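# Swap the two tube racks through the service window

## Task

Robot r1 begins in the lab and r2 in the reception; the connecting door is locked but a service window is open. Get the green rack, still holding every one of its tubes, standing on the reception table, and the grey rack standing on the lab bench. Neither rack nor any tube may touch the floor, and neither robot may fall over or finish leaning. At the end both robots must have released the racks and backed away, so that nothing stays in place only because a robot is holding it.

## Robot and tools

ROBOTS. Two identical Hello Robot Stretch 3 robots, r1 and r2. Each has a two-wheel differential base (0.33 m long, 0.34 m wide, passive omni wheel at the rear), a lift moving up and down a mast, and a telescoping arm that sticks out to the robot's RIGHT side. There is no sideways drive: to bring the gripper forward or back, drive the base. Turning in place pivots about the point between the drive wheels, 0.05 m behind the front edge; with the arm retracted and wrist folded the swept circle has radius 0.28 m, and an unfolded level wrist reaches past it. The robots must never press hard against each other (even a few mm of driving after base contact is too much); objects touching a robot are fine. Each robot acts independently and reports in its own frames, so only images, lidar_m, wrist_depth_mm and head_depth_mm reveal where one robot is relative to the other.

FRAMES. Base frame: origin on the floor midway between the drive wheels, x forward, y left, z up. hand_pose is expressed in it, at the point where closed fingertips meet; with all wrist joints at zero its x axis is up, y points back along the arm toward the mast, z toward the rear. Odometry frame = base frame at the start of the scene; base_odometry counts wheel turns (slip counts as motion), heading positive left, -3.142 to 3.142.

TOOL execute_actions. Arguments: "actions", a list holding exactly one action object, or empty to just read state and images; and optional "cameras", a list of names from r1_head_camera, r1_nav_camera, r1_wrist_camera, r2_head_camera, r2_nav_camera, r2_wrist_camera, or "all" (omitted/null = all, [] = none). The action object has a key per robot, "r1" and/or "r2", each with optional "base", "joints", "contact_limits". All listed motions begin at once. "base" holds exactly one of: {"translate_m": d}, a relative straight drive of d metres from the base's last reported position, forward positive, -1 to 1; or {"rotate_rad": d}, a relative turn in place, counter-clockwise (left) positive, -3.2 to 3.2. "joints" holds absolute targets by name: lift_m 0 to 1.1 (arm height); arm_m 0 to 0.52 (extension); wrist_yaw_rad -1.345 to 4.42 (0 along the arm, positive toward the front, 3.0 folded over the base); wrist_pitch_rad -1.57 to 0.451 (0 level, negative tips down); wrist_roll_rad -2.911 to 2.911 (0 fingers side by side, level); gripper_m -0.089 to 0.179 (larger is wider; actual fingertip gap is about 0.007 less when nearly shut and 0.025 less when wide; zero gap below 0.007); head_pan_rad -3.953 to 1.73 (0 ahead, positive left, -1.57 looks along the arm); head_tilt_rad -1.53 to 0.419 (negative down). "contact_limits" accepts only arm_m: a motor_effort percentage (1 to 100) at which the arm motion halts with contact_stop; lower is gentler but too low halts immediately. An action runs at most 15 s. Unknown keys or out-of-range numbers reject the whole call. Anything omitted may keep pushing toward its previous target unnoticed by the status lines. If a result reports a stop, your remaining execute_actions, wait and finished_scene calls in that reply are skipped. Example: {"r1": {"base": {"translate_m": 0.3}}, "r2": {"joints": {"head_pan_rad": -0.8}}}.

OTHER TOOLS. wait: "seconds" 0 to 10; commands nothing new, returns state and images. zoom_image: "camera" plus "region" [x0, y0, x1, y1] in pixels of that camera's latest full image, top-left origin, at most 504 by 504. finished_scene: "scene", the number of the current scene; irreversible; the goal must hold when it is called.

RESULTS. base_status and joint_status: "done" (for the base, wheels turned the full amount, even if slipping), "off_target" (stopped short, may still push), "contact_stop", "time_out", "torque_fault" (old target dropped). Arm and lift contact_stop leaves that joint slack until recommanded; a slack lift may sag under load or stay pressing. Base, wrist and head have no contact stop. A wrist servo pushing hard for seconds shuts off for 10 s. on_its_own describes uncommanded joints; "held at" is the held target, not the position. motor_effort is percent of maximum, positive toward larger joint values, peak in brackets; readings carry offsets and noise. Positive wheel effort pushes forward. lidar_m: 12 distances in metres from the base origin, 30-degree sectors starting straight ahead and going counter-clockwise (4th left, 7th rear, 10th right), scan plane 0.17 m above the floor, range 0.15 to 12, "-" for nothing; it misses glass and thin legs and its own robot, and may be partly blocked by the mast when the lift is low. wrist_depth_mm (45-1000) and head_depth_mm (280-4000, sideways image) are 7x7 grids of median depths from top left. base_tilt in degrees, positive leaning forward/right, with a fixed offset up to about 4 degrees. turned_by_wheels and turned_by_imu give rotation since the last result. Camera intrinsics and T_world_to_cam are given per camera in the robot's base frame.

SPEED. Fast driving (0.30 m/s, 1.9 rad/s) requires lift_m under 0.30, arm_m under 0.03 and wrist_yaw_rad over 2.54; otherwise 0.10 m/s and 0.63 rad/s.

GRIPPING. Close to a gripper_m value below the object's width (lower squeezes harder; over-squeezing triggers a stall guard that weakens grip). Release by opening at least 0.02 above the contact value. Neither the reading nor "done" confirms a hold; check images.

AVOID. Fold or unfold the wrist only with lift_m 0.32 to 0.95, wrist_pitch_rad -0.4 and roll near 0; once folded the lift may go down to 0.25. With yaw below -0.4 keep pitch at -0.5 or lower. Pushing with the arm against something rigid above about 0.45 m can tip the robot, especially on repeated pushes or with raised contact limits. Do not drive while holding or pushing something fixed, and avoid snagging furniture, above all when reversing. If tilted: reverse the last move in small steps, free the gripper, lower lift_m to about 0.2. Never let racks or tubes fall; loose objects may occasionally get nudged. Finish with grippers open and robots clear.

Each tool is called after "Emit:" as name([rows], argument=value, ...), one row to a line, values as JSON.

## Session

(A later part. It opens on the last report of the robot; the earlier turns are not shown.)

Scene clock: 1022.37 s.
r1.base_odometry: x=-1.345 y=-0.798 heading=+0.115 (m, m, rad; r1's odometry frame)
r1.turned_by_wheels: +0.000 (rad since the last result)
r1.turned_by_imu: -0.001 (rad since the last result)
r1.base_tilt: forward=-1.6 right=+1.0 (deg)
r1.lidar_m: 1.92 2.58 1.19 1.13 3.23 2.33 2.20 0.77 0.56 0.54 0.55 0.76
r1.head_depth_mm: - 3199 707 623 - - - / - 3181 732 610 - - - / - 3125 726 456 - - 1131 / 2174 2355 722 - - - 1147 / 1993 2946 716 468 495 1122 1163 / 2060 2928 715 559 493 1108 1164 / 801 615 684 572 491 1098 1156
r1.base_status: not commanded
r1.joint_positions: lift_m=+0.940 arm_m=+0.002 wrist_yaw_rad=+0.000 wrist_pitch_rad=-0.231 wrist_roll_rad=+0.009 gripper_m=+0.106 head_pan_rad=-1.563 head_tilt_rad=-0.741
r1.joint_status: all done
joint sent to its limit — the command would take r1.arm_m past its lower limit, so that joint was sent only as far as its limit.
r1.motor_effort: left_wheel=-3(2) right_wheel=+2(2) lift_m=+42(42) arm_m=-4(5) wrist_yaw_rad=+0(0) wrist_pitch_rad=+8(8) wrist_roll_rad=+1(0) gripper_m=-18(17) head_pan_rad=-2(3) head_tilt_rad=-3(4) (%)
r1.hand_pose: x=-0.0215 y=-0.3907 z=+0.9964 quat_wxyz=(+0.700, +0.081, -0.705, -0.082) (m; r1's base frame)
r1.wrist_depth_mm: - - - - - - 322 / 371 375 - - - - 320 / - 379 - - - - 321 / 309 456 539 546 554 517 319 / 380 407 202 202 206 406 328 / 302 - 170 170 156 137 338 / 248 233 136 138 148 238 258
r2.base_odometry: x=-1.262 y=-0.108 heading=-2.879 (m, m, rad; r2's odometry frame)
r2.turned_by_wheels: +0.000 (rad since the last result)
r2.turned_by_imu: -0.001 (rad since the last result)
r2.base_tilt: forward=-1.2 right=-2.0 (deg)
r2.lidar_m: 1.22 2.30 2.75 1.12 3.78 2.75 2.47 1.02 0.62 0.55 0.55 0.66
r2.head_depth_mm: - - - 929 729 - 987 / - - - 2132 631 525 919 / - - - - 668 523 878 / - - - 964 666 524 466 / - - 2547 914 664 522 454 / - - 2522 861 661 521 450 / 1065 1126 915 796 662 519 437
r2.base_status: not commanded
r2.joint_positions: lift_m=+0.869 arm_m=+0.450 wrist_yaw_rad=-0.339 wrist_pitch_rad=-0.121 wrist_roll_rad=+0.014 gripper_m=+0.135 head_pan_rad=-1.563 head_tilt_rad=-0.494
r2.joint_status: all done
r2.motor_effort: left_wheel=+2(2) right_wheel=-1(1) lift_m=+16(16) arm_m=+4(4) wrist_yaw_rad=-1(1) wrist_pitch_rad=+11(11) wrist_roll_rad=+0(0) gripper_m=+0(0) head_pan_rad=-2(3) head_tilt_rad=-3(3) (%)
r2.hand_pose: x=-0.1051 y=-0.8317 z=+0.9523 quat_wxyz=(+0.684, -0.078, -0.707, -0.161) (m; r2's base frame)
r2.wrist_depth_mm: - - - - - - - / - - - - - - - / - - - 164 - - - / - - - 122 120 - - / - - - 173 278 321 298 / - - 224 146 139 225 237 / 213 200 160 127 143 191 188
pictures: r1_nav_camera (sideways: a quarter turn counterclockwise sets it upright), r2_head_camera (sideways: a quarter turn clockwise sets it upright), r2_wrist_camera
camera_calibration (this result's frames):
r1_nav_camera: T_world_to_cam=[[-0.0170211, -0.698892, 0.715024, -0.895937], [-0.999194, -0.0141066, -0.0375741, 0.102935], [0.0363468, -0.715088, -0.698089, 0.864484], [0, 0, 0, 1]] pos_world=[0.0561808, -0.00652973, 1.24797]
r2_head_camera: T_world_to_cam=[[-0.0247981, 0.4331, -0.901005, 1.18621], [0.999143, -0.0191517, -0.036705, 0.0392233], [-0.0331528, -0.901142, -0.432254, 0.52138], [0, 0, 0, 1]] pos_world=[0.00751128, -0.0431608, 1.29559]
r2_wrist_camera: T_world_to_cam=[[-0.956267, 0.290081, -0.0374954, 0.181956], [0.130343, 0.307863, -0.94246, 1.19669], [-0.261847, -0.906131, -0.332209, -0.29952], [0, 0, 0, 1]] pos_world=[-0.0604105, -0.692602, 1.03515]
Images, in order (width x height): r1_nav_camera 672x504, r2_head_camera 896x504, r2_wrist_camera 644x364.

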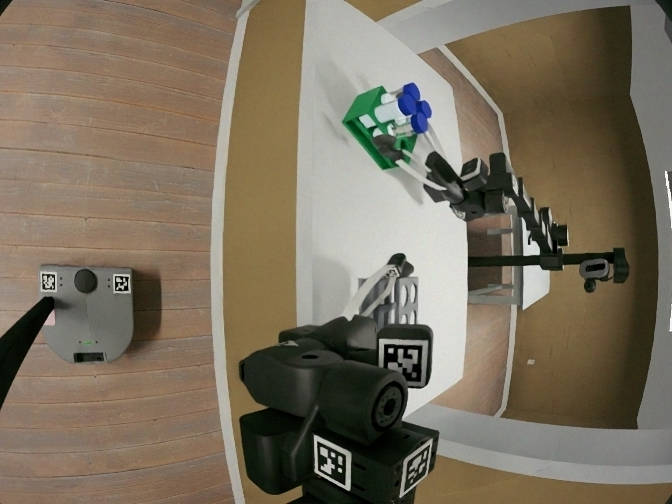

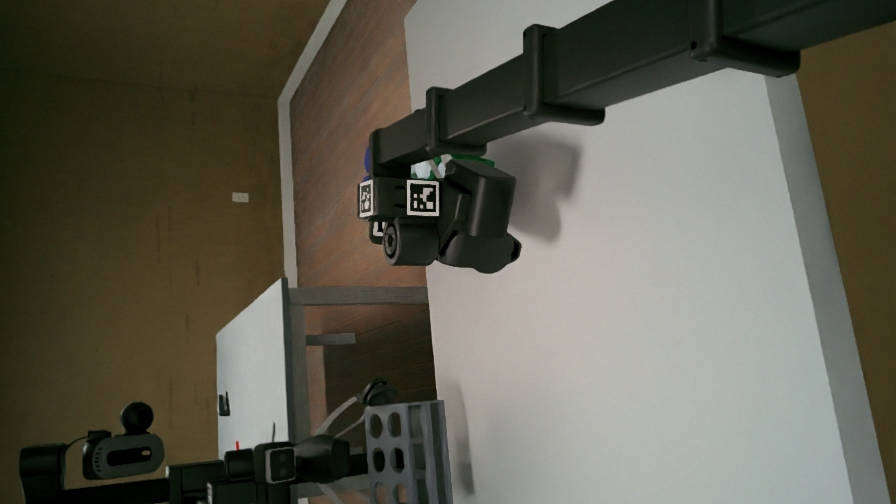

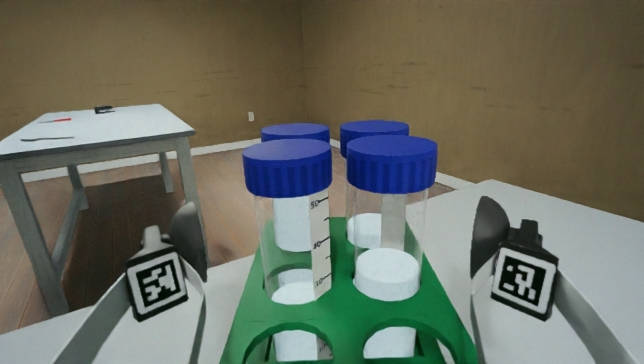

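Emit:
execute_actions([
  {"r1": {"base": {"rotate_rad": 0.98}, "joints": {"head_pan_rad": 0.0, "head_tilt_rad": -0.6}}, "r2": {"joints": {"gripper_m": 0.055}}},
], cameras=["r1_nav_camera", "r2_wrist_camera", "r1_head_camera"])

Scene clock: 1028.90 s.
r1.base_odometry: x=-1.345 y=-0.798 heading=+1.095 (m, m, rad; r1's odometry frame)
r1.turned_by_wheels: +0.980 (rad since the last result)
r1.turned_by_imu: +0.988 (rad since the last result)
r1.base_tilt: forward=-1.6 right=+1.0 (deg)
r1.lidar_m: 1.19 1.13 1.13 2.39 2.25 0.83 0.57 0.54 0.55 0.70 1.55 2.54
r1.head_depth_mm: 2642 2841 2901 2215 1773 1447 1233 / 2898 3177 3032 2217 1747 1457 1232 / 3229 3545 3012 2211 1745 1438 1237 / 3558 3919 2978 2203 1746 1446 1227 / 3961 - 2947 2194 1732 1431 1225 / 3738 3989 2835 2030 1625 1432 1222 / 3462 3767 1255 2082 1744 1435 1224
r1.base_status: done
r1.joint_positions: lift_m=+0.940 arm_m=+0.002 wrist_yaw_rad=+0.000 wrist_pitch_rad=-0.231 wrist_roll_rad=+0.009 gripper_m=+0.106 head_pan_rad=-0.007 head_tilt_rad=-0.606
r1.joint_status: all done
r1.motor_effort: left_wheel=-3(8) right_wheel=+3(8) lift_m=+42(43) arm_m=-3(4) wrist_yaw_rad=+0(1) wrist_pitch_rad=+8(8) wrist_roll_rad=+1(0) gripper_m=-17(17) head_pan_rad=+3(36) head_tilt_rad=+2(13) (%)
r1.hand_pose: x=-0.0215 y=-0.3907 z=+0.9964 quat_wxyz=(+0.700, +0.081, -0.705, -0.082) (m; r1's base frame)
r1.wrist_depth_mm: - - - 647 573 - - / - - - 691 607 - - / - - - 719 661 - - / - - - 550 553 270 326 / - - 202 201 206 257 258 / - - 169 169 156 136 284 / - - 137 138 148 238 259
r2.base_odometry: x=-1.262 y=-0.108 heading=-2.879 (m, m, rad; r2's odometry frame)
r2.turned_by_wheels: +0.000 (rad since the last result)
r2.turned_by_imu: -0.001 (rad since the last result)
r2.base_tilt: forward=-1.3 right=-2.1 (deg)
r2.lidar_m: 1.22 2.30 2.74 1.12 3.77 2.76 2.47 1.03 0.62 0.55 0.56 0.66
r2.head_depth_mm: - - - 924 729 - 982 / - - - 2152 631 524 920 / - - - - 669 524 878 / - - 3712 964 667 523 465 / - - 2306 913 664 522 455 / - - 3580 909 662 520 449 / 1001 1035 2507 905 660 520 437
r2.base_status: not commanded
r2.joint_positions: lift_m=+0.869 arm_m=+0.450 wrist_yaw_rad=-0.342 wrist_pitch_rad=-0.116 wrist_roll_rad=+0.014 gripper_m=+0.056 head_pan_rad=-1.563 head_tilt_rad=-0.494
r2.joint_status: all done
r2.motor_effort: left_wheel=+1(2) right_wheel=+1(2) lift_m=+16(16) arm_m=+4(4) wrist_yaw_rad=+1(1) wrist_pitch_rad=+8(11) wrist_roll_rad=+0(0) gripper_m=-16(90) head_pan_rad=-2(2) head_tilt_rad=-2(3) (%)
r2.hand_pose: x=-0.1059 y=-0.8318 z=+0.9537 quat_wxyz=(+0.684, -0.080, -0.707, -0.160) (m; r2's base frame)
r2.wrist_depth_mm: - - - - - - - / 295 - - - - - - / - 235 255 174 - - - / - - 258 122 117 - - / - - - 171 170 308 301 / - - 158 142 138 247 233 / 208 205 187 126 135 194 190
pictures: r1_head_camera (sideways: a quarter turn clockwise sets it upright), r1_nav_camera (sideways: a quarter turn counterclockwise sets it upright), r2_wrist_camera
camera_calibration (this result's frames):
r1_head_camera: T_world_to_cam=[[-0.574082, 0.00629261, -0.818773, 1.0912], [0.0556936, 0.997955, -0.0313798, 0.046192], [0.816901, -0.063615, -0.573259, 0.697416], [0, 0, 0, 1]] pos_world=[0.0541461, -0.00859786, 1.2947]
r1_nav_camera: T_world_to_cam=[[0.596322, -0.0266557, 0.802303, -1.01344], [0.00427006, -0.999329, -0.0363755, 0.0952597], [0.802734, 0.0251174, -0.595808, 0.726764], [0, 0, 0, 1]] pos_world=[0.0205308, 0.0499275, 1.24956]
r2_wrist_camera: T_world_to_cam=[[-0.955521, 0.292559, -0.037258, 0.183214], [0.12953, 0.302809, -0.944208, 1.19544], [-0.264954, -0.907037, -0.327236, -0.305159], [0, 0, 0, 1]] pos_world=[-0.0606335, -0.692381, 1.03571]
Images, in order (width x height): r1_head_camera 896x504, r1_nav_camera 672x504, r2_wrist_camera 644x364.

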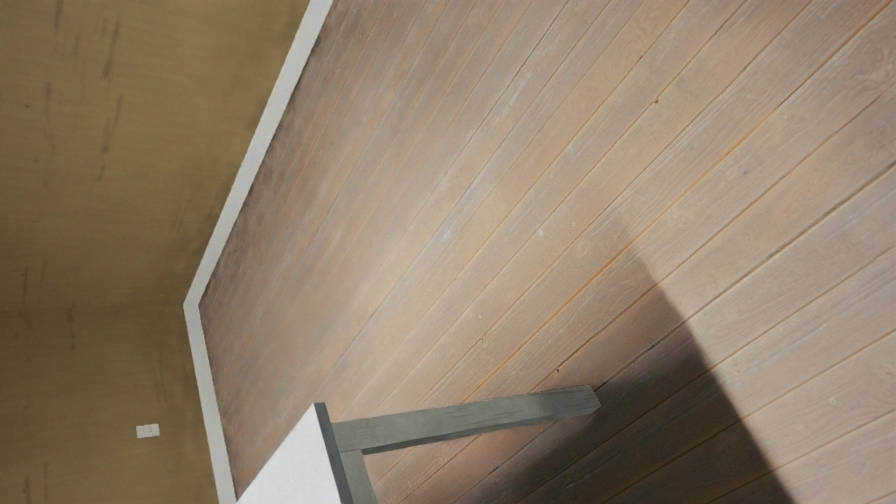

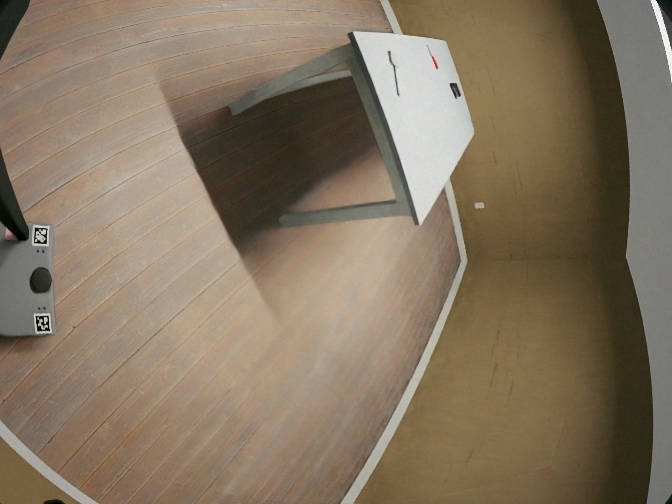

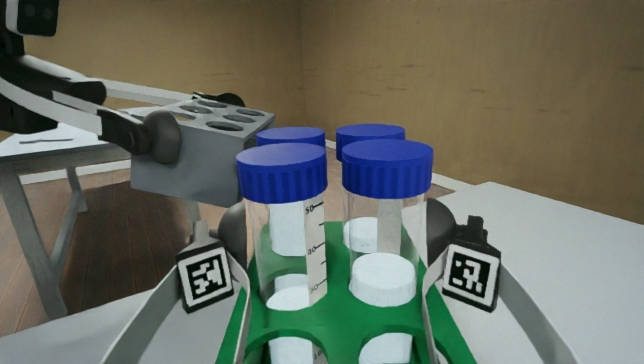

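Emit:
execute_actions([
  {"r1": {"base": {"rotate_rad": 0.35}}, "r2": {"joints": {"lift_m": 0.93}}},
], cameras=["r2_wrist_camera", "r2_head_camera"])

Emit:
execute_actions([
  {"r1": {"base": {"translate_m": 0.46}}, "r2": {"joints": {"wrist_pitch_rad": 0.0, "arm_m": 0.2}}},
], cameras=["r2_wrist_camera", "r2_head_camera", "r1_nav_camera"])

Scene clock: 1042.93 s.
r1.base_odometry: x=-1.345 y=-0.798 heading=+1.445 (m, m, rad; r1's odometry frame)
r1.turned_by_wheels: +0.350 (rad since the last result)
r1.turned_by_imu: +0.352 (rad since the last result)
r1.base_tilt: forward=-1.5 right=+1.1 (deg)
r1.lidar_m: 1.19 1.12 2.59 2.25 1.07 0.62 0.54 0.54 0.62 1.09 2.50 2.89
r1.head_depth_mm: 3778 3990 3007 2230 1752 1453 1233 / 3775 - 3013 2201 1763 1451 1235 / 3607 - 2837 2128 1752 1444 1231 / 3497 3785 1322 2032 1697 1450 1233 / 3385 1843 1264 2185 1748 1445 1228 / 3279 1829 1257 2192 1738 1433 1226 / 3228 1821 1188 2170 1681 1435 1216
r1.base_status: done
r1.joint_positions: lift_m=+0.940 arm_m=+0.002 wrist_yaw_rad=+0.000 wrist_pitch_rad=-0.231 wrist_roll_rad=+0.009 gripper_m=+0.106 head_pan_rad=-0.007 head_tilt_rad=-0.606
r1.joint_status: not commanded
r1.motor_effort: left_wheel=-3(8) right_wheel=+3(7) lift_m=+42(42) arm_m=-4(4) wrist_yaw_rad=+1(1) wrist_pitch_rad=+8(8) wrist_roll_rad=+1(0) gripper_m=-17(17) head_pan_rad=+3(3) head_tilt_rad=+2(3) (%)
r1.hand_pose: x=-0.0215 y=-0.3907 z=+0.9964 quat_wxyz=(+0.700, +0.081, -0.705, -0.082) (m; r1's base frame)
r1.wrist_depth_mm: - - - - 916 587 465 / - - - - 933 608 485 / - - - - 936 616 520 / - - - - 961 551 542 / - - 201 201 205 403 409 / - - 170 170 156 137 316 / - - 137 138 148 594 265
r2.base_odometry: x=-1.262 y=-0.108 heading=-2.879 (m, m, rad; r2's odometry frame)
r2.turned_by_wheels: +0.000 (rad since the last result)
r2.turned_by_imu: -0.001 (rad since the last result)
r2.base_tilt: forward=-1.2 right=-2.1 (deg)
r2.lidar_m: 1.22 2.30 2.75 1.13 3.78 2.75 2.47 1.03 0.62 0.55 0.55 0.66
r2.head_depth_mm: - - - - - 509 963 / - - - 876 668 524 916 / - - - 829 666 524 876 / - - - 846 665 523 466 / - - 2517 910 664 522 455 / - - 3630 907 662 520 451 / 999 1014 2492 904 662 518 438
r2.base_status: not commanded
r2.joint_positions: lift_m=+0.929 arm_m=+0.450 wrist_yaw_rad=-0.341 wrist_pitch_rad=-0.147 wrist_roll_rad=+0.013 gripper_m=+0.055 head_pan_rad=-1.563 head_tilt_rad=-0.494
r2.joint_status: all done
r2.motor_effort: left_wheel=+2(7) right_wheel=-1(2) lift_m=+40(45) arm_m=+4(5) wrist_yaw_rad=+0(2) wrist_pitch_rad=+23(25) wrist_roll_rad=+0(1) gripper_m=-8(16) head_pan_rad=-2(2) head_tilt_rad=-2(3) (%)
r2.hand_pose: x=-0.1050 y=-0.8302 z=+1.0066 quat_wxyz=(+0.682, -0.069, -0.708, -0.171) (m; r2's base frame)
r2.wrist_depth_mm: - - - - - - - / 386 - - - - - - / 374 403 510 - - - - / - - 418 125 - - - / - - - 151 154 401 - / - - - 163 157 319 310 / - - 254 133 133 258 255
pictures: r2_head_camera (sideways: a quarter turn clockwise sets it upright), r2_wrist_camera
camera_calibration (this result's frames):
r2_head_camera: T_world_to_cam=[[-0.0247998, 0.433323, -0.900898, 1.18607], [0.999143, -0.0191427, -0.0367117, 0.0392319], [-0.0331536, -0.901036, -0.432476, 0.521669], [0, 0, 0, 1]] pos_world=[0.00751127, -0.0431592, 1.29558]
r2_wrist_camera: T_world_to_cam=[[-0.955508, 0.292472, -0.03826, 0.186513], [0.138547, 0.330506, -0.933579, 1.25809], [-0.260401, -0.897344, -0.356322, -0.24839], [0, 0, 0, 1]] pos_world=[-0.0607707, -0.693248, 1.09316]
Images, in order (width x height): r2_head_camera 896x504, r2_wrist_camera 644x364.

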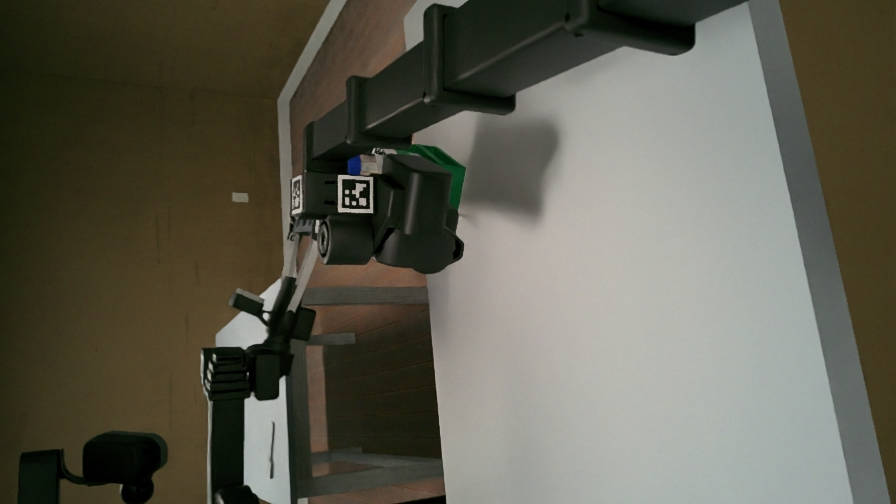

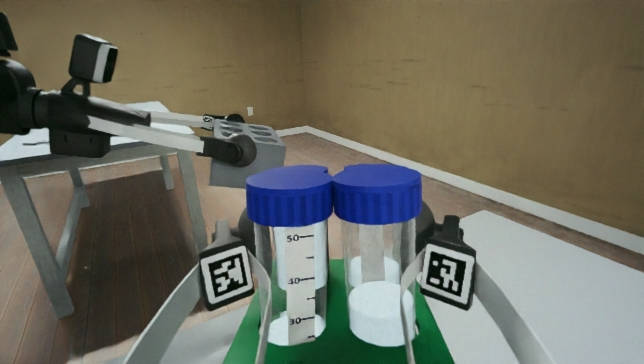

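Scene clock: 1048.47 s.
r1.base_odometry: x=-1.287 y=-0.342 heading=+1.444 (m, m, rad; r1's odometry frame)
r1.turned_by_wheels: +0.000 (rad since the last result)
r1.turned_by_imu: +0.000 (rad since the last result)
r1.base_tilt: forward=-1.6 right=+1.1 (deg)
r1.lidar_m: 0.73 0.73 2.72 2.37 1.95 1.13 0.98 0.98 1.14 1.94 2.38 2.76
r1.head_depth_mm: 3411 3746 3009 2239 1759 1457 1235 / 3304 3638 3043 2222 1742 1445 1234 / 3217 3543 2994 928 1077 1371 1231 / 3062 3424 1213 896 1700 1410 1232 / 2958 3147 1203 893 1677 1432 1228 / 2875 1819 1198 885 1642 1436 1227 / 2830 1828 1191 885 1580 1436 1220
r1.base_status: done
r1.joint_positions: lift_m=+0.940 arm_m=+0.002 wrist_yaw_rad=+0.000 wrist_pitch_rad=-0.231 wrist_roll_rad=+0.009 gripper_m=+0.106 head_pan_rad=-0.007 head_tilt_rad=-0.606
r1.joint_status: not commanded
r1.motor_effort: left_wheel=-3(4) right_wheel=+2(8) lift_m=+42(42) arm_m=-4(4) wrist_yaw_rad=+0(1) wrist_pitch_rad=+8(8) wrist_roll_rad=+1(1) gripper_m=-17(17) head_pan_rad=+3(3) head_tilt_rad=+3(3) (%)
r1.hand_pose: x=-0.0215 y=-0.3907 z=+0.9964 quat_wxyz=(+0.700, +0.081, -0.705, -0.082) (m; r1's base frame)
r1.wrist_depth_mm: - - - - - - 883 / - - - - - - 879 / - - - - - - 887 / - - - - - - 889 / - - 202 202 206 - 906 / - - 170 170 156 136 907 / - - 137 138 148 - 890
r2.base_odometry: x=-1.262 y=-0.108 heading=-2.879 (m, m, rad; r2's odometry frame)
r2.turned_by_wheels: +0.000 (rad since the last result)
r2.turned_by_imu: -0.001 (rad since the last result)
r2.base_tilt: forward=-1.3 right=-2.1 (deg)
r2.lidar_m: 1.21 2.30 2.74 1.12 3.78 2.75 2.47 1.02 0.62 0.55 0.55 0.66
r2.head_depth_mm: - - - 1038 - 509 962 / - - - 3452 - 509 918 / - - - - - 508 879 / - - - 969 679 516 465 / - - 2525 914 665 522 455 / - 3285 3634 906 663 521 450 / - 2832 2279 906 661 520 438
r2.base_status: not commanded
r2.joint_positions: lift_m=+0.929 arm_m=+0.200 wrist_yaw_rad=-0.341 wrist_pitch_rad=-0.053 wrist_roll_rad=+0.013 gripper_m=+0.055 head_pan_rad=-1.563 head_tilt_rad=-0.494
r2.joint_status: wrist_pitch_rad off_target (ended at -0.053, target +0.000); the others done
r2.motor_effort: left_wheel=+2(2) right_wheel=-1(1) lift_m=+40(41) arm_m=-3(3) wrist_yaw_rad=+0(0) wrist_pitch_rad=+26(30) wrist_roll_rad=+0(0) gripper_m=-7(7) head_pan_rad=-2(2) head_tilt_rad=-2(3) (%)
r2.hand_pose: x=-0.1065 y=-0.5852 z=+1.0304 quat_wxyz=(+0.689, -0.102, -0.704, -0.138) (m; r2's base frame)
r2.wrist_depth_mm: - - - - - - 355 / 931 - - - - - 374 / - - - - - 453 376 / - - - 126 - 479 386 / - - - 152 155 474 404 / 417 407 - 162 157 380 373 / 323 318 295 132 132 302 296
pictures: r1_nav_camera (sideways: a quarter turn counterclockwise sets it upright), r2_head_camera (sideways: a quarter turn clockwise sets it upright), r2_wrist_camera
camera_calibration (this result's frames):
r1_nav_camera: T_world_to_cam=[[0.596163, -0.026647, 0.802421, -1.01359], [0.00429004, -0.999329, -0.0363732, 0.0952566], [0.802852, 0.0251268, -0.595649, 0.726556], [0, 0, 0, 1]] pos_world=[0.0205406, 0.0499276, 1.24956]
r2_head_camera: T_world_to_cam=[[-0.0247999, 0.433323, -0.900898, 1.18607], [0.999143, -0.0191424, -0.0367117, 0.0392319], [-0.0331534, -0.901036, -0.432476, 0.521669], [0, 0, 0, 1]] pos_world=[0.00751128, -0.0431592, 1.29558]
r2_wrist_camera: T_world_to_cam=[[-0.956709, 0.289058, -0.0339752, 0.107782], [0.108606, 0.246259, -0.9631, 1.17746], [-0.270025, -0.925096, -0.266991, -0.129764], [0, 0, 0, 1]] pos_world=[-0.059803, -0.441158, 1.10302]
Images, in order (width x height): r1_nav_camera 672x504, r2_head_camera 896x504, r2_wrist_camera 644x364.

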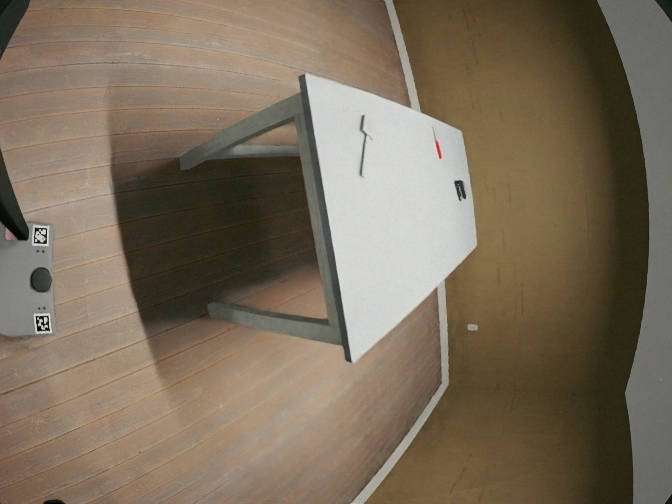

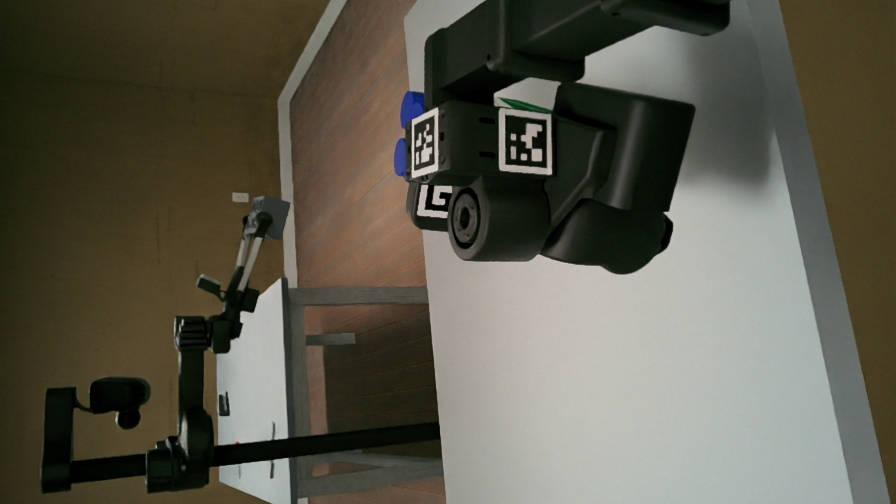

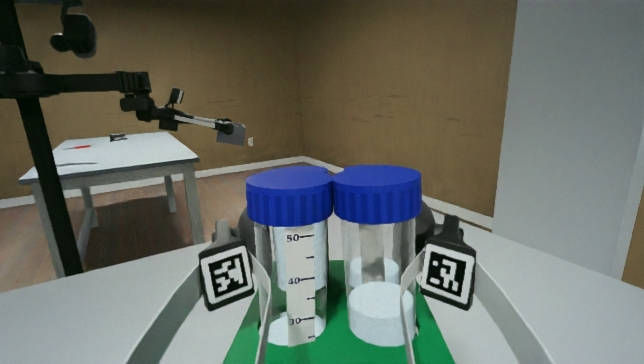

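Emit:
execute_actions([
  {"r1": {"base": {"rotate_rad": 1.81}, "joints": {"head_pan_rad": -1.57, "head_tilt_rad": -0.7}}, "r2": {"joints": {"lift_m": 0.89, "head_tilt_rad": -0.75}}},
], cameras=["r2_wrist_camera", "r2_head_camera", "r2_nav_camera", "r1_head_camera"])

Scene clock: 1079.03 s.
r1.base_odometry: x=-1.287 y=-0.342 heading=-3.029 (m, m, rad; r1's odometry frame)
r1.turned_by_wheels: +1.810 (rad since the last result)
r1.turned_by_imu: +1.825 (rad since the last result)
r1.base_tilt: forward=-1.6 right=+1.1 (deg)
r1.lidar_m: 2.36 1.42 1.02 0.98 1.01 1.36 2.38 2.45 0.73 1.26 0.73 2.47
r1.head_depth_mm: 3033 3293 2481 864 - - - / 3002 3235 1040 859 - - - / 2954 1433 1023 492 - - - / 2912 1426 1021 486 - - 1138 / 2873 1411 1024 483 1569 1359 1184 / 2875 1402 1015 861 1558 1358 1180 / 2944 1466 1002 844 1299 1295 1186
r1.base_status: done
r1.joint_positions: lift_m=+0.940 arm_m=+0.002 wrist_yaw_rad=+0.000 wrist_pitch_rad=-0.231 wrist_roll_rad=+0.009 gripper_m=+0.106 head_pan_rad=-1.563 head_tilt_rad=-0.691
r1.joint_status: all done
r1.motor_effort: left_wheel=-3(8) right_wheel=+3(8) lift_m=+43(42) arm_m=-4(4) wrist_yaw_rad=+1(1) wrist_pitch_rad=+8(8) wrist_roll_rad=+1(1) gripper_m=-17(17) head_pan_rad=-2(35) head_tilt_rad=-3(11) (%)
r1.hand_pose: x=-0.0215 y=-0.3907 z=+0.9964 quat_wxyz=(+0.700, +0.081, -0.705, -0.082) (m; r1's base frame)
r1.wrist_depth_mm: - - - - - - - / - - - - - - - / - - - - - - - / - - 849 860 872 - - / - 647 203 202 207 - - / - - 170 170 157 136 - / - 587 137 138 147 560 -
r2.base_odometry: x=-1.262 y=-0.108 heading=-2.879 (m, m, rad; r2's odometry frame)
r2.turned_by_wheels: +0.000 (rad since the last result)
r2.turned_by_imu: -0.002 (rad since the last result)
r2.base_tilt: forward=-1.3 right=-2.1 (deg)
r2.lidar_m: 1.22 2.31 2.76 1.12 3.79 2.76 2.47 1.03 0.62 0.55 0.55 0.66
r2.head_depth_mm: - 3630 848 - 1018 1234 1196 / - 3552 591 601 535 1189 1185 / - 3584 - - 520 1117 1187 / - 3521 819 634 506 1059 1184 / 2330 3135 786 614 504 1011 1170 / 2107 3511 780 612 502 964 1139 / 2303 3163 778 610 501 920 1118
r2.base_status: not commanded
r2.joint_positions: lift_m=+0.890 arm_m=+0.200 wrist_yaw_rad=-0.341 wrist_pitch_rad=-0.052 wrist_roll_rad=+0.013 gripper_m=+0.055 head_pan_rad=-1.563 head_tilt_rad=-0.740
r2.joint_status: all done
r2.motor_effort: left_wheel=+2(2) right_wheel=-1(1) lift_m=+18(37) arm_m=-4(4) wrist_yaw_rad=+0(0) wrist_pitch_rad=+26(26) wrist_roll_rad=+0(0) gripper_m=-7(7) head_pan_rad=-2(2) head_tilt_rad=-4(21) (%)
r2.hand_pose: x=-0.1065 y=-0.5853 z=+0.9918 quat_wxyz=(+0.689, -0.102, -0.704, -0.138) (m; r2's base frame)
r2.wrist_depth_mm: - - - - - - 358 / - 986 - - - - 364 / - - - - - 467 369 / - - - 125 546 475 381 / - 463 452 152 154 418 381 / 335 332 - 161 157 310 307 / 262 261 244 133 132 249 242
pictures: r1_head_camera (sideways: a quarter turn clockwise sets it upright), r2_head_camera (sideways: a quarter turn clockwise sets it upright), r2_nav_camera (sideways: a quarter turn counterclockwise sets it upright), r2_wrist_camera
camera_calibration (this result's frames):
r1_head_camera: T_world_to_cam=[[-0.00277607, 0.641676, -0.766971, 1.02019], [0.998651, -0.0379906, -0.035399, 0.0456687], [-0.0518524, -0.766034, -0.640705, 0.790456], [0, 0, 0, 1]] pos_world=[-0.00178801, -0.0473777, 1.29052]
r2_head_camera: T_world_to_cam=[[-0.0263589, 0.639663, -0.768203, 1.01306], [0.999068, -0.00941659, -0.0421213, 0.0462625], [-0.0341773, -0.768598, -0.638819, 0.790138], [0, 0, 0, 1]] pos_world=[0.00748858, -0.0402842, 1.28494]
r2_nav_camera: T_world_to_cam=[[-0.0178114, -0.64654, 0.762672, -0.950154], [-0.999403, -0.0110731, -0.032727, 0.0918808], [0.0296044, -0.7628, -0.645957, 0.797965], [0, 0, 0, 1]] pos_world=[0.0512791, -0.00460782, 1.24311]
r2_wrist_camera: T_world_to_cam=[[-0.956719, 0.289028, -0.0339326, 0.106408], [0.108317, 0.245444, -0.96334, 1.14001], [-0.270104, -0.925322, -0.266127, -0.141102], [0, 0, 0, 1]] pos_world=[-0.0597924, -0.441129, 1.06428]
Images, in order (width x height): r1_head_camera 896x504, r2_head_camera 896x504, r2_nav_camera 672x504, r2_wrist_camera 644x364.

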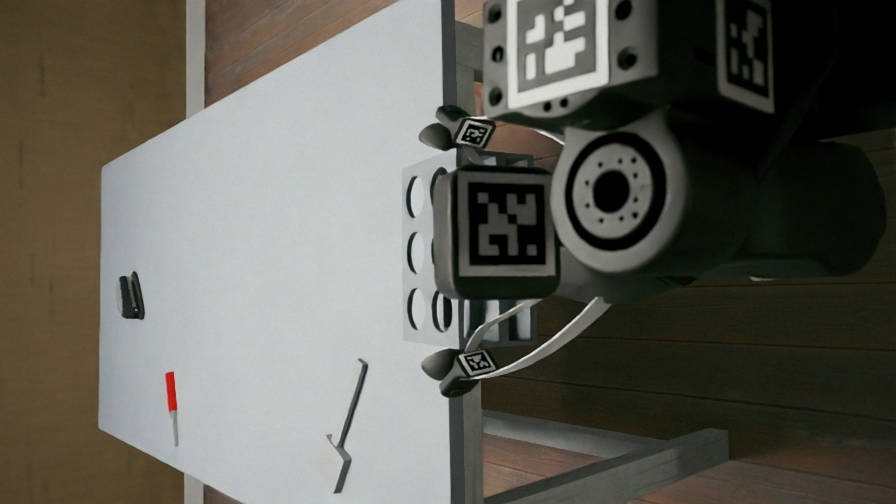

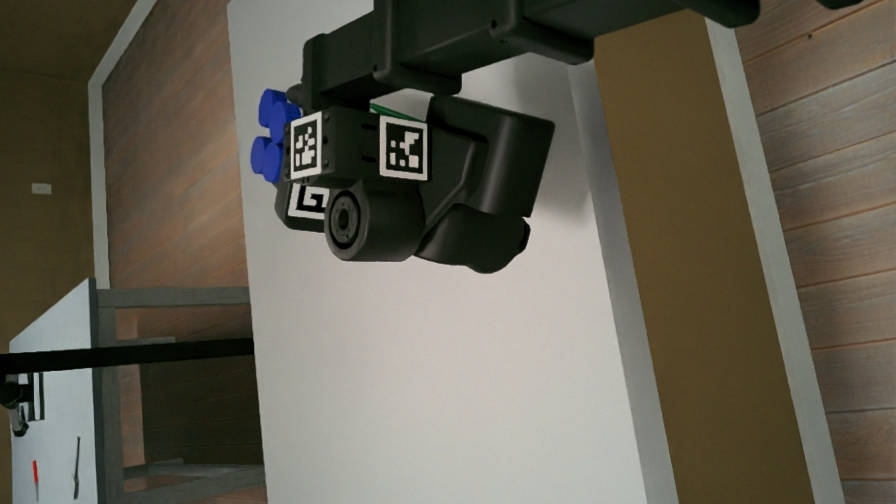

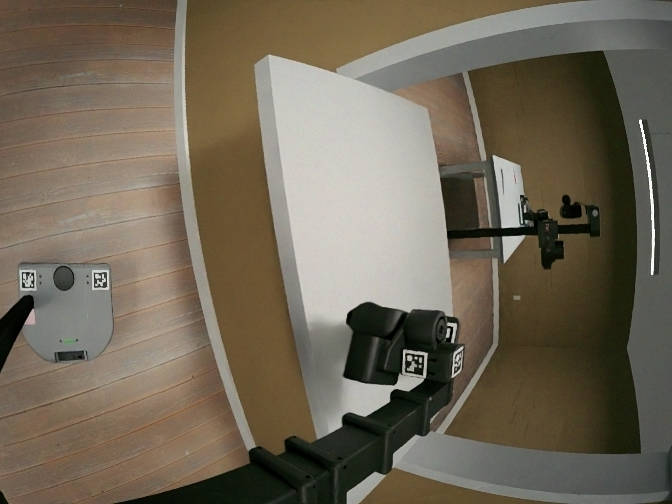

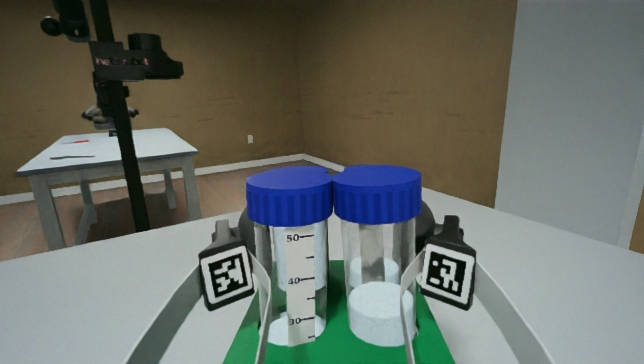

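Emit:
execute_actions([
  {"r1": {"joints": {"arm_m": 0.42}}, "r2": {"joints": {"lift_m": 0.87}}},
], cameras=["r2_wrist_camera", "r1_head_camera"])

Scene clock: 1089.50 s.
r1.base_odometry: x=-1.287 y=-0.342 heading=-3.029 (m, m, rad; r1's odometry frame)
r1.turned_by_wheels: +0.000 (rad since the last result)
r1.turned_by_imu: -0.001 (rad since the last result)
r1.base_tilt: forward=-1.6 right=+1.1 (deg)
r1.lidar_m: 2.36 1.43 1.03 0.97 1.01 1.35 2.38 2.46 0.73 1.26 0.73 2.48
r1.head_depth_mm: 3013 3346 - - 1547 1381 1191 / 3033 - 991 881 1209 1320 1192 / 2974 - 1028 877 1617 1380 1194 / 2876 - 982 866 1602 1373 1184 / 2841 1486 1016 857 1614 1365 1184 / 2857 1395 1013 855 1572 1373 1182 / 2935 1462 1003 845 1309 1292 1175
r1.base_status: not commanded
r1.joint_positions: lift_m=+0.940 arm_m=+0.420 wrist_yaw_rad=+0.000 wrist_pitch_rad=-0.231 wrist_roll_rad=+0.009 gripper_m=+0.106 head_pan_rad=-1.563 head_tilt_rad=-0.691
r1.joint_status: all done
r1.motor_effort: left_wheel=-3(3) right_wheel=+3(3) lift_m=+42(43) arm_m=+3(3) wrist_yaw_rad=+0(1) wrist_pitch_rad=+8(8) wrist_roll_rad=+1(1) gripper_m=-16(17) head_pan_rad=-3(3) head_tilt_rad=-3(3) (%)
r1.hand_pose: x=-0.0215 y=-0.8086 z=+0.9964 quat_wxyz=(+0.700, +0.081, -0.705, -0.082) (m; r1's base frame)
r1.wrist_depth_mm: - - - - - - - / - - - - - - - / - - - - - - - / - - 858 862 901 - - / - 641 202 201 206 - - / 498 - 170 170 157 136 - / 391 369 137 139 148 379 -
r2.base_odometry: x=-1.262 y=-0.108 heading=-2.879 (m, m, rad; r2's odometry frame)
r2.turned_by_wheels: +0.000 (rad since the last result)
r2.turned_by_imu: -0.002 (rad since the last result)
r2.base_tilt: forward=-1.2 right=-2.0 (deg)
r2.lidar_m: 1.21 2.30 2.74 1.12 3.79 2.75 2.47 1.03 0.62 0.55 0.56 0.66
r2.head_depth_mm: - 3638 831 - - 1246 1196 / - 3577 830 - 536 1186 1193 / - 3541 861 - 511 1119 1189 / - 3525 820 615 506 1062 1184 / 2341 3145 783 612 504 1010 1170 / 2121 3498 780 612 502 965 1140 / 2315 3121 777 609 500 923 1118
r2.base_status: not commanded
r2.joint_positions: lift_m=+0.870 arm_m=+0.200 wrist_yaw_rad=-0.341 wrist_pitch_rad=-0.048 wrist_roll_rad=+0.013 gripper_m=+0.055 head_pan_rad=-1.563 head_tilt_rad=-0.740
r2.joint_status: all done
r2.motor_effort: left_wheel=+2(2) right_wheel=-1(1) lift_m=+18(18) arm_m=-3(4) wrist_yaw_rad=+0(0) wrist_pitch_rad=+24(26) wrist_roll_rad=+0(0) gripper_m=-7(7) head_pan_rad=-2(2) head_tilt_rad=-4(5) (%)
r2.hand_pose: x=-0.1066 y=-0.5854 z=+0.9729 quat_wxyz=(+0.689, -0.104, -0.704, -0.136) (m; r2's base frame)
r2.wrist_depth_mm: - - - - - - 359 / - - - - - - 365 / - - - - - 470 368 / - - - 125 486 473 384 / - 414 406 151 154 376 367 / 302 302 - 160 157 277 274 / 235 235 216 134 133 222 218
pictures: r1_head_camera (sideways: a quarter turn clockwise sets it upright), r2_wrist_camera
camera_calibration (this result's frames):
r1_head_camera: T_world_to_cam=[[-0.00268432, 0.641803, -0.766865, 1.02005], [0.998645, -0.0381291, -0.0354065, 0.0456786], [-0.0519638, -0.765921, -0.640831, 0.790621], [0, 0, 0, 1]] pos_world=[-0.00179486, -0.0473747, 1.29051]
r2_wrist_camera: T_world_to_cam=[[-0.956767, 0.288892, -0.03373, 0.105477], [0.106935, 0.241542, -0.96448, 1.12054], [-0.270484, -0.92639, -0.261992, -0.150965], [0, 0, 0, 1]] pos_world=[-0.0597418, -0.440982, 1.04475]
Images, in order (width x height): r1_head_camera 896x504, r2_wrist_camera 644x364.

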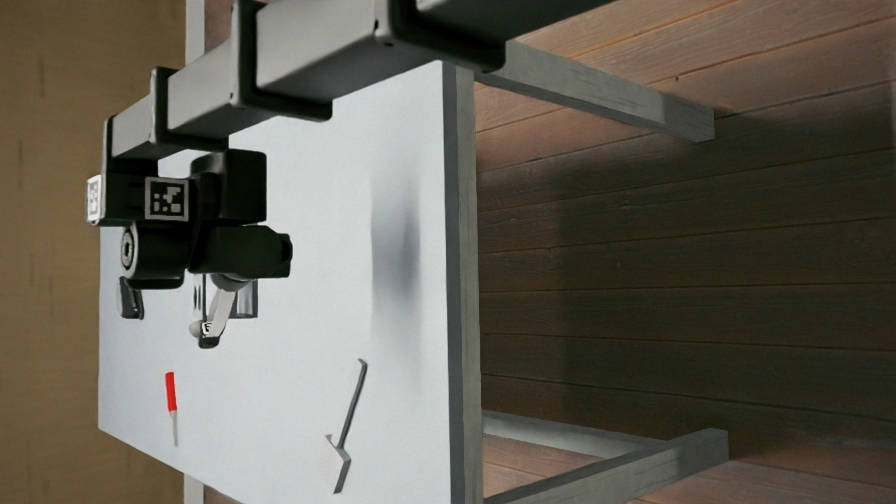

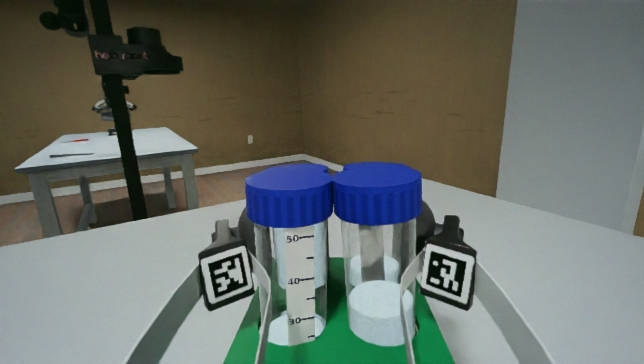

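Emit:
execute_actions([
  {"r1": {"joints": {"lift_m": 0.775}}, "r2": {"joints": {"lift_m": 0.86}}},
], cameras=["r2_wrist_camera", "r1_head_camera", "r1_wrist_camera"])

Scene clock: 1098.03 s.
r1.base_odometry: x=-1.287 y=-0.342 heading=-3.029 (m, m, rad; r1's odometry frame)
r1.turned_by_wheels: +0.000 (rad since the last result)
r1.turned_by_imu: -0.001 (rad since the last result)
r1.base_tilt: forward=-1.6 right=+1.1 (deg)
r1.lidar_m: 2.36 1.42 1.02 0.98 1.01 1.36 2.38 2.45 0.73 1.26 0.73 2.47
r1.head_depth_mm: 3011 3334 2484 892 1619 - - / 3044 3199 1033 862 - 1340 1183 / 2949 1427 1125 1333 1616 1381 1191 / 2858 1416 1132 870 1626 1372 1181 / 2860 1407 1061 860 1619 1361 1183 / 2883 1399 1011 853 1557 1368 1182 / 2950 1471 1009 844 1303 1299 1177
r1.base_status: not commanded
r1.joint_positions: lift_m=+0.775 arm_m=+0.420 wrist_yaw_rad=+0.000 wrist_pitch_rad=-0.231 wrist_roll_rad=+0.009 gripper_m=+0.106 head_pan_rad=-1.563 head_tilt_rad=-0.691
r1.joint_status: all done
r1.motor_effort: left_wheel=-3(3) right_wheel=+3(3) lift_m=+31(37) arm_m=+3(3) wrist_yaw_rad=+1(1) wrist_pitch_rad=+8(8) wrist_roll_rad=+1(1) gripper_m=-16(17) head_pan_rad=-3(3) head_tilt_rad=-3(4) (%)
r1.hand_pose: x=-0.0215 y=-0.8086 z=+0.8317 quat_wxyz=(+0.699, +0.081, -0.705, -0.082) (m; r1's base frame)
r1.wrist_depth_mm: - - - - - - - / - - - - - - - / - 656 661 669 691 - - / 405 408 417 425 428 433 - / 295 316 202 203 205 315 316 / 229 - 170 170 156 136 248 / 194 182 137 138 148 188 203
r2.base_odometry: x=-1.262 y=-0.108 heading=-2.879 (m, m, rad; r2's odometry frame)
r2.turned_by_wheels: +0.000 (rad since the last result)
r2.turned_by_imu: -0.001 (rad since the last result)
r2.base_tilt: forward=-1.2 right=-2.1 (deg)
r2.lidar_m: 1.21 2.30 2.75 1.12 3.78 2.75 2.47 1.03 0.62 0.55 0.56 0.66
r2.head_depth_mm: - 3646 800 - - 1253 1192 / - 3609 830 - 536 1186 1183 / - 3619 841 - 515 1119 1184 / - 3541 803 616 505 1065 1181 / 1320 3152 785 614 503 1009 1169 / 2095 3513 780 610 502 964 1141 / 2307 3106 777 610 500 921 1120
r2.base_status: not commanded
r2.joint_positions: lift_m=+0.861 arm_m=+0.200 wrist_yaw_rad=-0.341 wrist_pitch_rad=-0.021 wrist_roll_rad=+0.013 gripper_m=+0.055 head_pan_rad=-1.563 head_tilt_rad=-0.740
r2.joint_status: all done
r2.motor_effort: left_wheel=+2(2) right_wheel=-1(1) lift_m=+15(18) arm_m=-3(4) wrist_yaw_rad=+0(0) wrist_pitch_rad=+11(23) wrist_roll_rad=+0(0) gripper_m=-7(7) head_pan_rad=-2(2) head_tilt_rad=-4(4) (%)
r2.hand_pose: x=-0.1069 y=-0.5862 z=+0.9698 quat_wxyz=(+0.691, -0.113, -0.703, -0.127) (m; r2's base frame)
r2.wrist_depth_mm: - - - - - - 357 / - - - - - - 365 / - - - - - 460 371 / - - - 125 186 474 381 / - 425 411 152 154 387 373 / 306 301 - 157 157 279 275 / 238 231 213 133 132 221 217
pictures: r1_head_camera (sideways: a quarter turn clockwise sets it upright), r1_wrist_camera, r2_wrist_camera
camera_calibration (this result's frames):
r1_head_camera: T_world_to_cam=[[-0.00268432, 0.641802, -0.766865, 1.02005], [0.998645, -0.0381291, -0.0354065, 0.0456785], [-0.0519638, -0.765922, -0.640831, 0.79062], [0, 0, 0, 1]] pos_world=[-0.00179486, -0.0473747, 1.29051]
r1_wrist_camera: T_world_to_cam=[[-0.999882, -0.0100615, 0.0115704, -0.0385391], [-0.0144735, 0.370213, -0.928834, 1.10529], [0.00506201, -0.928893, -0.370315, -0.283245], [0, 0, 0, 1]] pos_world=[-0.0211034, -0.672683, 0.922184]
r2_wrist_camera: T_world_to_cam=[[-0.957063, 0.288058, -0.0324588, 0.10357], [0.0983405, 0.217304, -0.971138, 1.10911], [-0.272691, -0.932632, -0.236301, -0.181401], [0, 0, 0, 1]] pos_world=[-0.0594138, -0.440028, 1.03759]
Images, in order (width x height): r1_head_camera 896x504, r1_wrist_camera 644x364, r2_wrist_camera 644x364.

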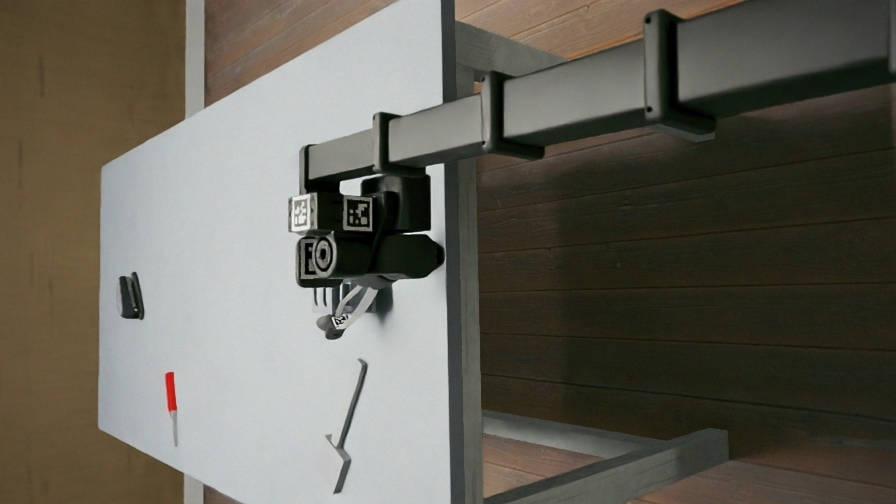

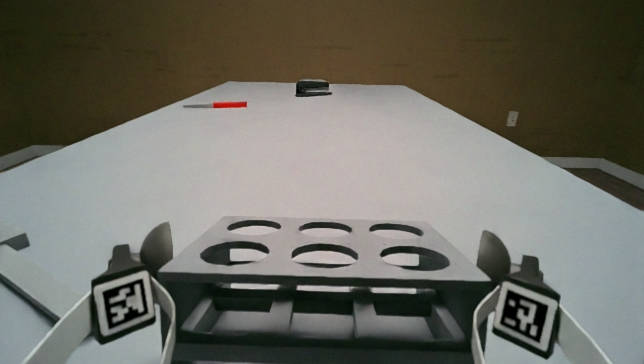

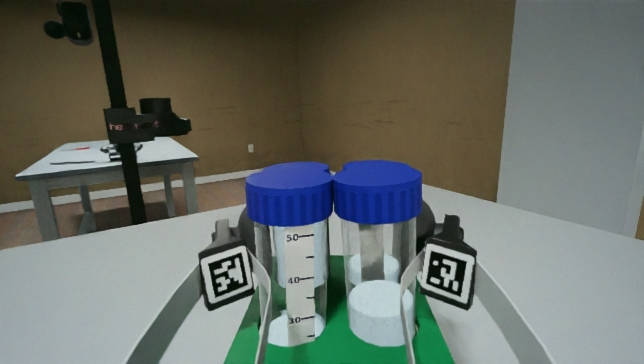

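Emit:
execute_actions([
  {"r1": {"joints": {"lift_m": 0.755}}, "r2": {"joints": {"gripper_m": 0.14}}},
], cameras=["r2_wrist_camera", "r1_wrist_camera"])

Scene clock: 1104.20 s.
r1.base_odometry: x=-1.287 y=-0.342 heading=-3.029 (m, m, rad; r1's odometry frame)
r1.turned_by_wheels: +0.000 (rad since the last result)
r1.turned_by_imu: +0.000 (rad since the last result)
r1.base_tilt: forward=-1.6 right=+1.1 (deg)
r1.lidar_m: 2.37 1.43 1.02 0.98 1.00 1.35 2.38 2.45 0.73 1.26 0.73 2.48
r1.head_depth_mm: 3040 3321 2491 895 1585 1409 - / 3006 3204 1037 861 - - 1183 / 2938 1425 1116 1793 1622 1366 1189 / 2893 1419 1111 1327 1617 1366 1186 / 2896 1408 1019 860 1606 1366 1183 / 2832 1396 1012 852 1580 1377 1184 / 2941 1477 1006 844 1301 1305 1184
r1.base_status: not commanded
r1.joint_positions: lift_m=+0.755 arm_m=+0.420 wrist_yaw_rad=+0.000 wrist_pitch_rad=-0.211 wrist_roll_rad=+0.009 gripper_m=+0.106 head_pan_rad=-1.563 head_tilt_rad=-0.691
r1.joint_status: all done
r1.motor_effort: left_wheel=-3(3) right_wheel=+3(3) lift_m=+29(28) arm_m=+3(3) wrist_yaw_rad=+1(0) wrist_pitch_rad=+3(8) wrist_roll_rad=+0(0) gripper_m=-17(17) head_pan_rad=-2(2) head_tilt_rad=-2(2) (%)
r1.hand_pose: x=-0.0215 y=-0.8102 z=+0.8167 quat_wxyz=(+0.700, +0.074, -0.706, -0.075) (m; r1's base frame)
r1.wrist_depth_mm: - - - - - - - / - - - - - - - / - 637 647 669 685 - - / 381 382 391 399 406 412 458 / 275 293 170 172 176 292 291 / 200 133 153 137 157 131 227 / - 168 143 150 140 170 184
r2.base_odometry: x=-1.262 y=-0.108 heading=-2.879 (m, m, rad; r2's odometry frame)
r2.turned_by_wheels: +0.000 (rad since the last result)
r2.turned_by_imu: -0.001 (rad since the last result)
r2.base_tilt: forward=-1.3 right=-2.0 (deg)
r2.lidar_m: 1.21 2.31 2.75 1.12 3.79 2.74 2.47 1.03 0.63 0.55 0.55 0.66
r2.head_depth_mm: - 3575 830 - - 1255 1195 / - 3580 795 - 537 1188 1189 / - 3561 839 - 514 1117 1185 / - 3556 804 615 505 1065 1185 / 1337 3153 785 614 504 1013 1169 / 2106 3494 782 611 502 961 1143 / 2308 3135 777 609 500 922 1119
r2.base_status: not commanded
r2.joint_positions: lift_m=+0.861 arm_m=+0.200 wrist_yaw_rad=-0.341 wrist_pitch_rad=-0.021 wrist_roll_rad=+0.013 gripper_m=+0.140 head_pan_rad=-1.563 head_tilt_rad=-0.740
r2.joint_status: all done
r2.motor_effort: left_wheel=+3(3) right_wheel=-1(1) lift_m=+15(16) arm_m=-3(4) wrist_yaw_rad=+1(1) wrist_pitch_rad=+11(11) wrist_roll_rad=+0(0) gripper_m=-1(82) head_pan_rad=-2(3) head_tilt_rad=-3(3) (%)
r2.hand_pose: x=-0.1069 y=-0.5862 z=+0.9698 quat_wxyz=(+0.691, -0.113, -0.703, -0.127) (m; r2's base frame)
r2.wrist_depth_mm: - - - - - - 355 / - - - - - - 364 / - - - - - 465 374 / - - - 156 183 471 383 / - 456 380 127 154 412 376 / 306 - 279 159 183 267 275 / 241 230 199 134 134 219 216
pictures: r1_wrist_camera, r2_wrist_camera
camera_calibration (this result's frames):
r1_wrist_camera: T_world_to_cam=[[-0.999883, -0.00982952, 0.0117611, -0.0383482], [-0.014467, 0.351672, -0.936012, 1.08272], [0.0050645, -0.936072, -0.351772, -0.311255], [0, 0, 0, 1]] pos_world=[-0.0211036, -0.672497, 0.9044]
r2_wrist_camera: T_world_to_cam=[[-0.957062, 0.28806, -0.0324618, 0.103573], [0.0983591, 0.217355, -0.971124, 1.1091], [-0.272686, -0.932619, -0.236356, -0.181345], [0, 0, 0, 1]] pos_world=[-0.0594146, -0.44003, 1.03757]
Images, in order (width x height): r1_wrist_camera 644x364, r2_wrist_camera 644x364.

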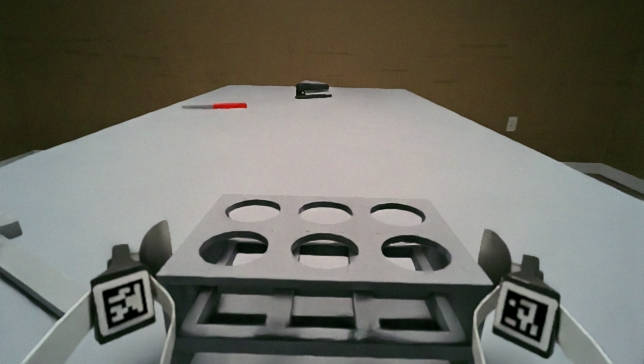

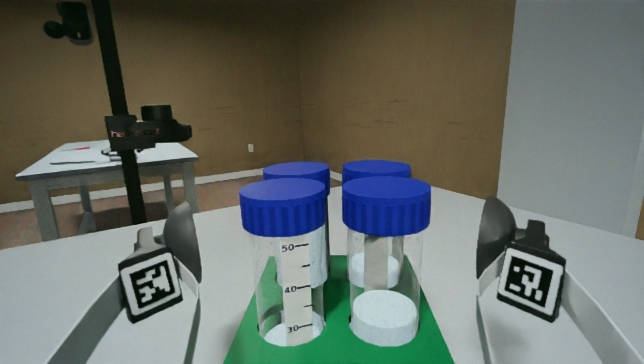

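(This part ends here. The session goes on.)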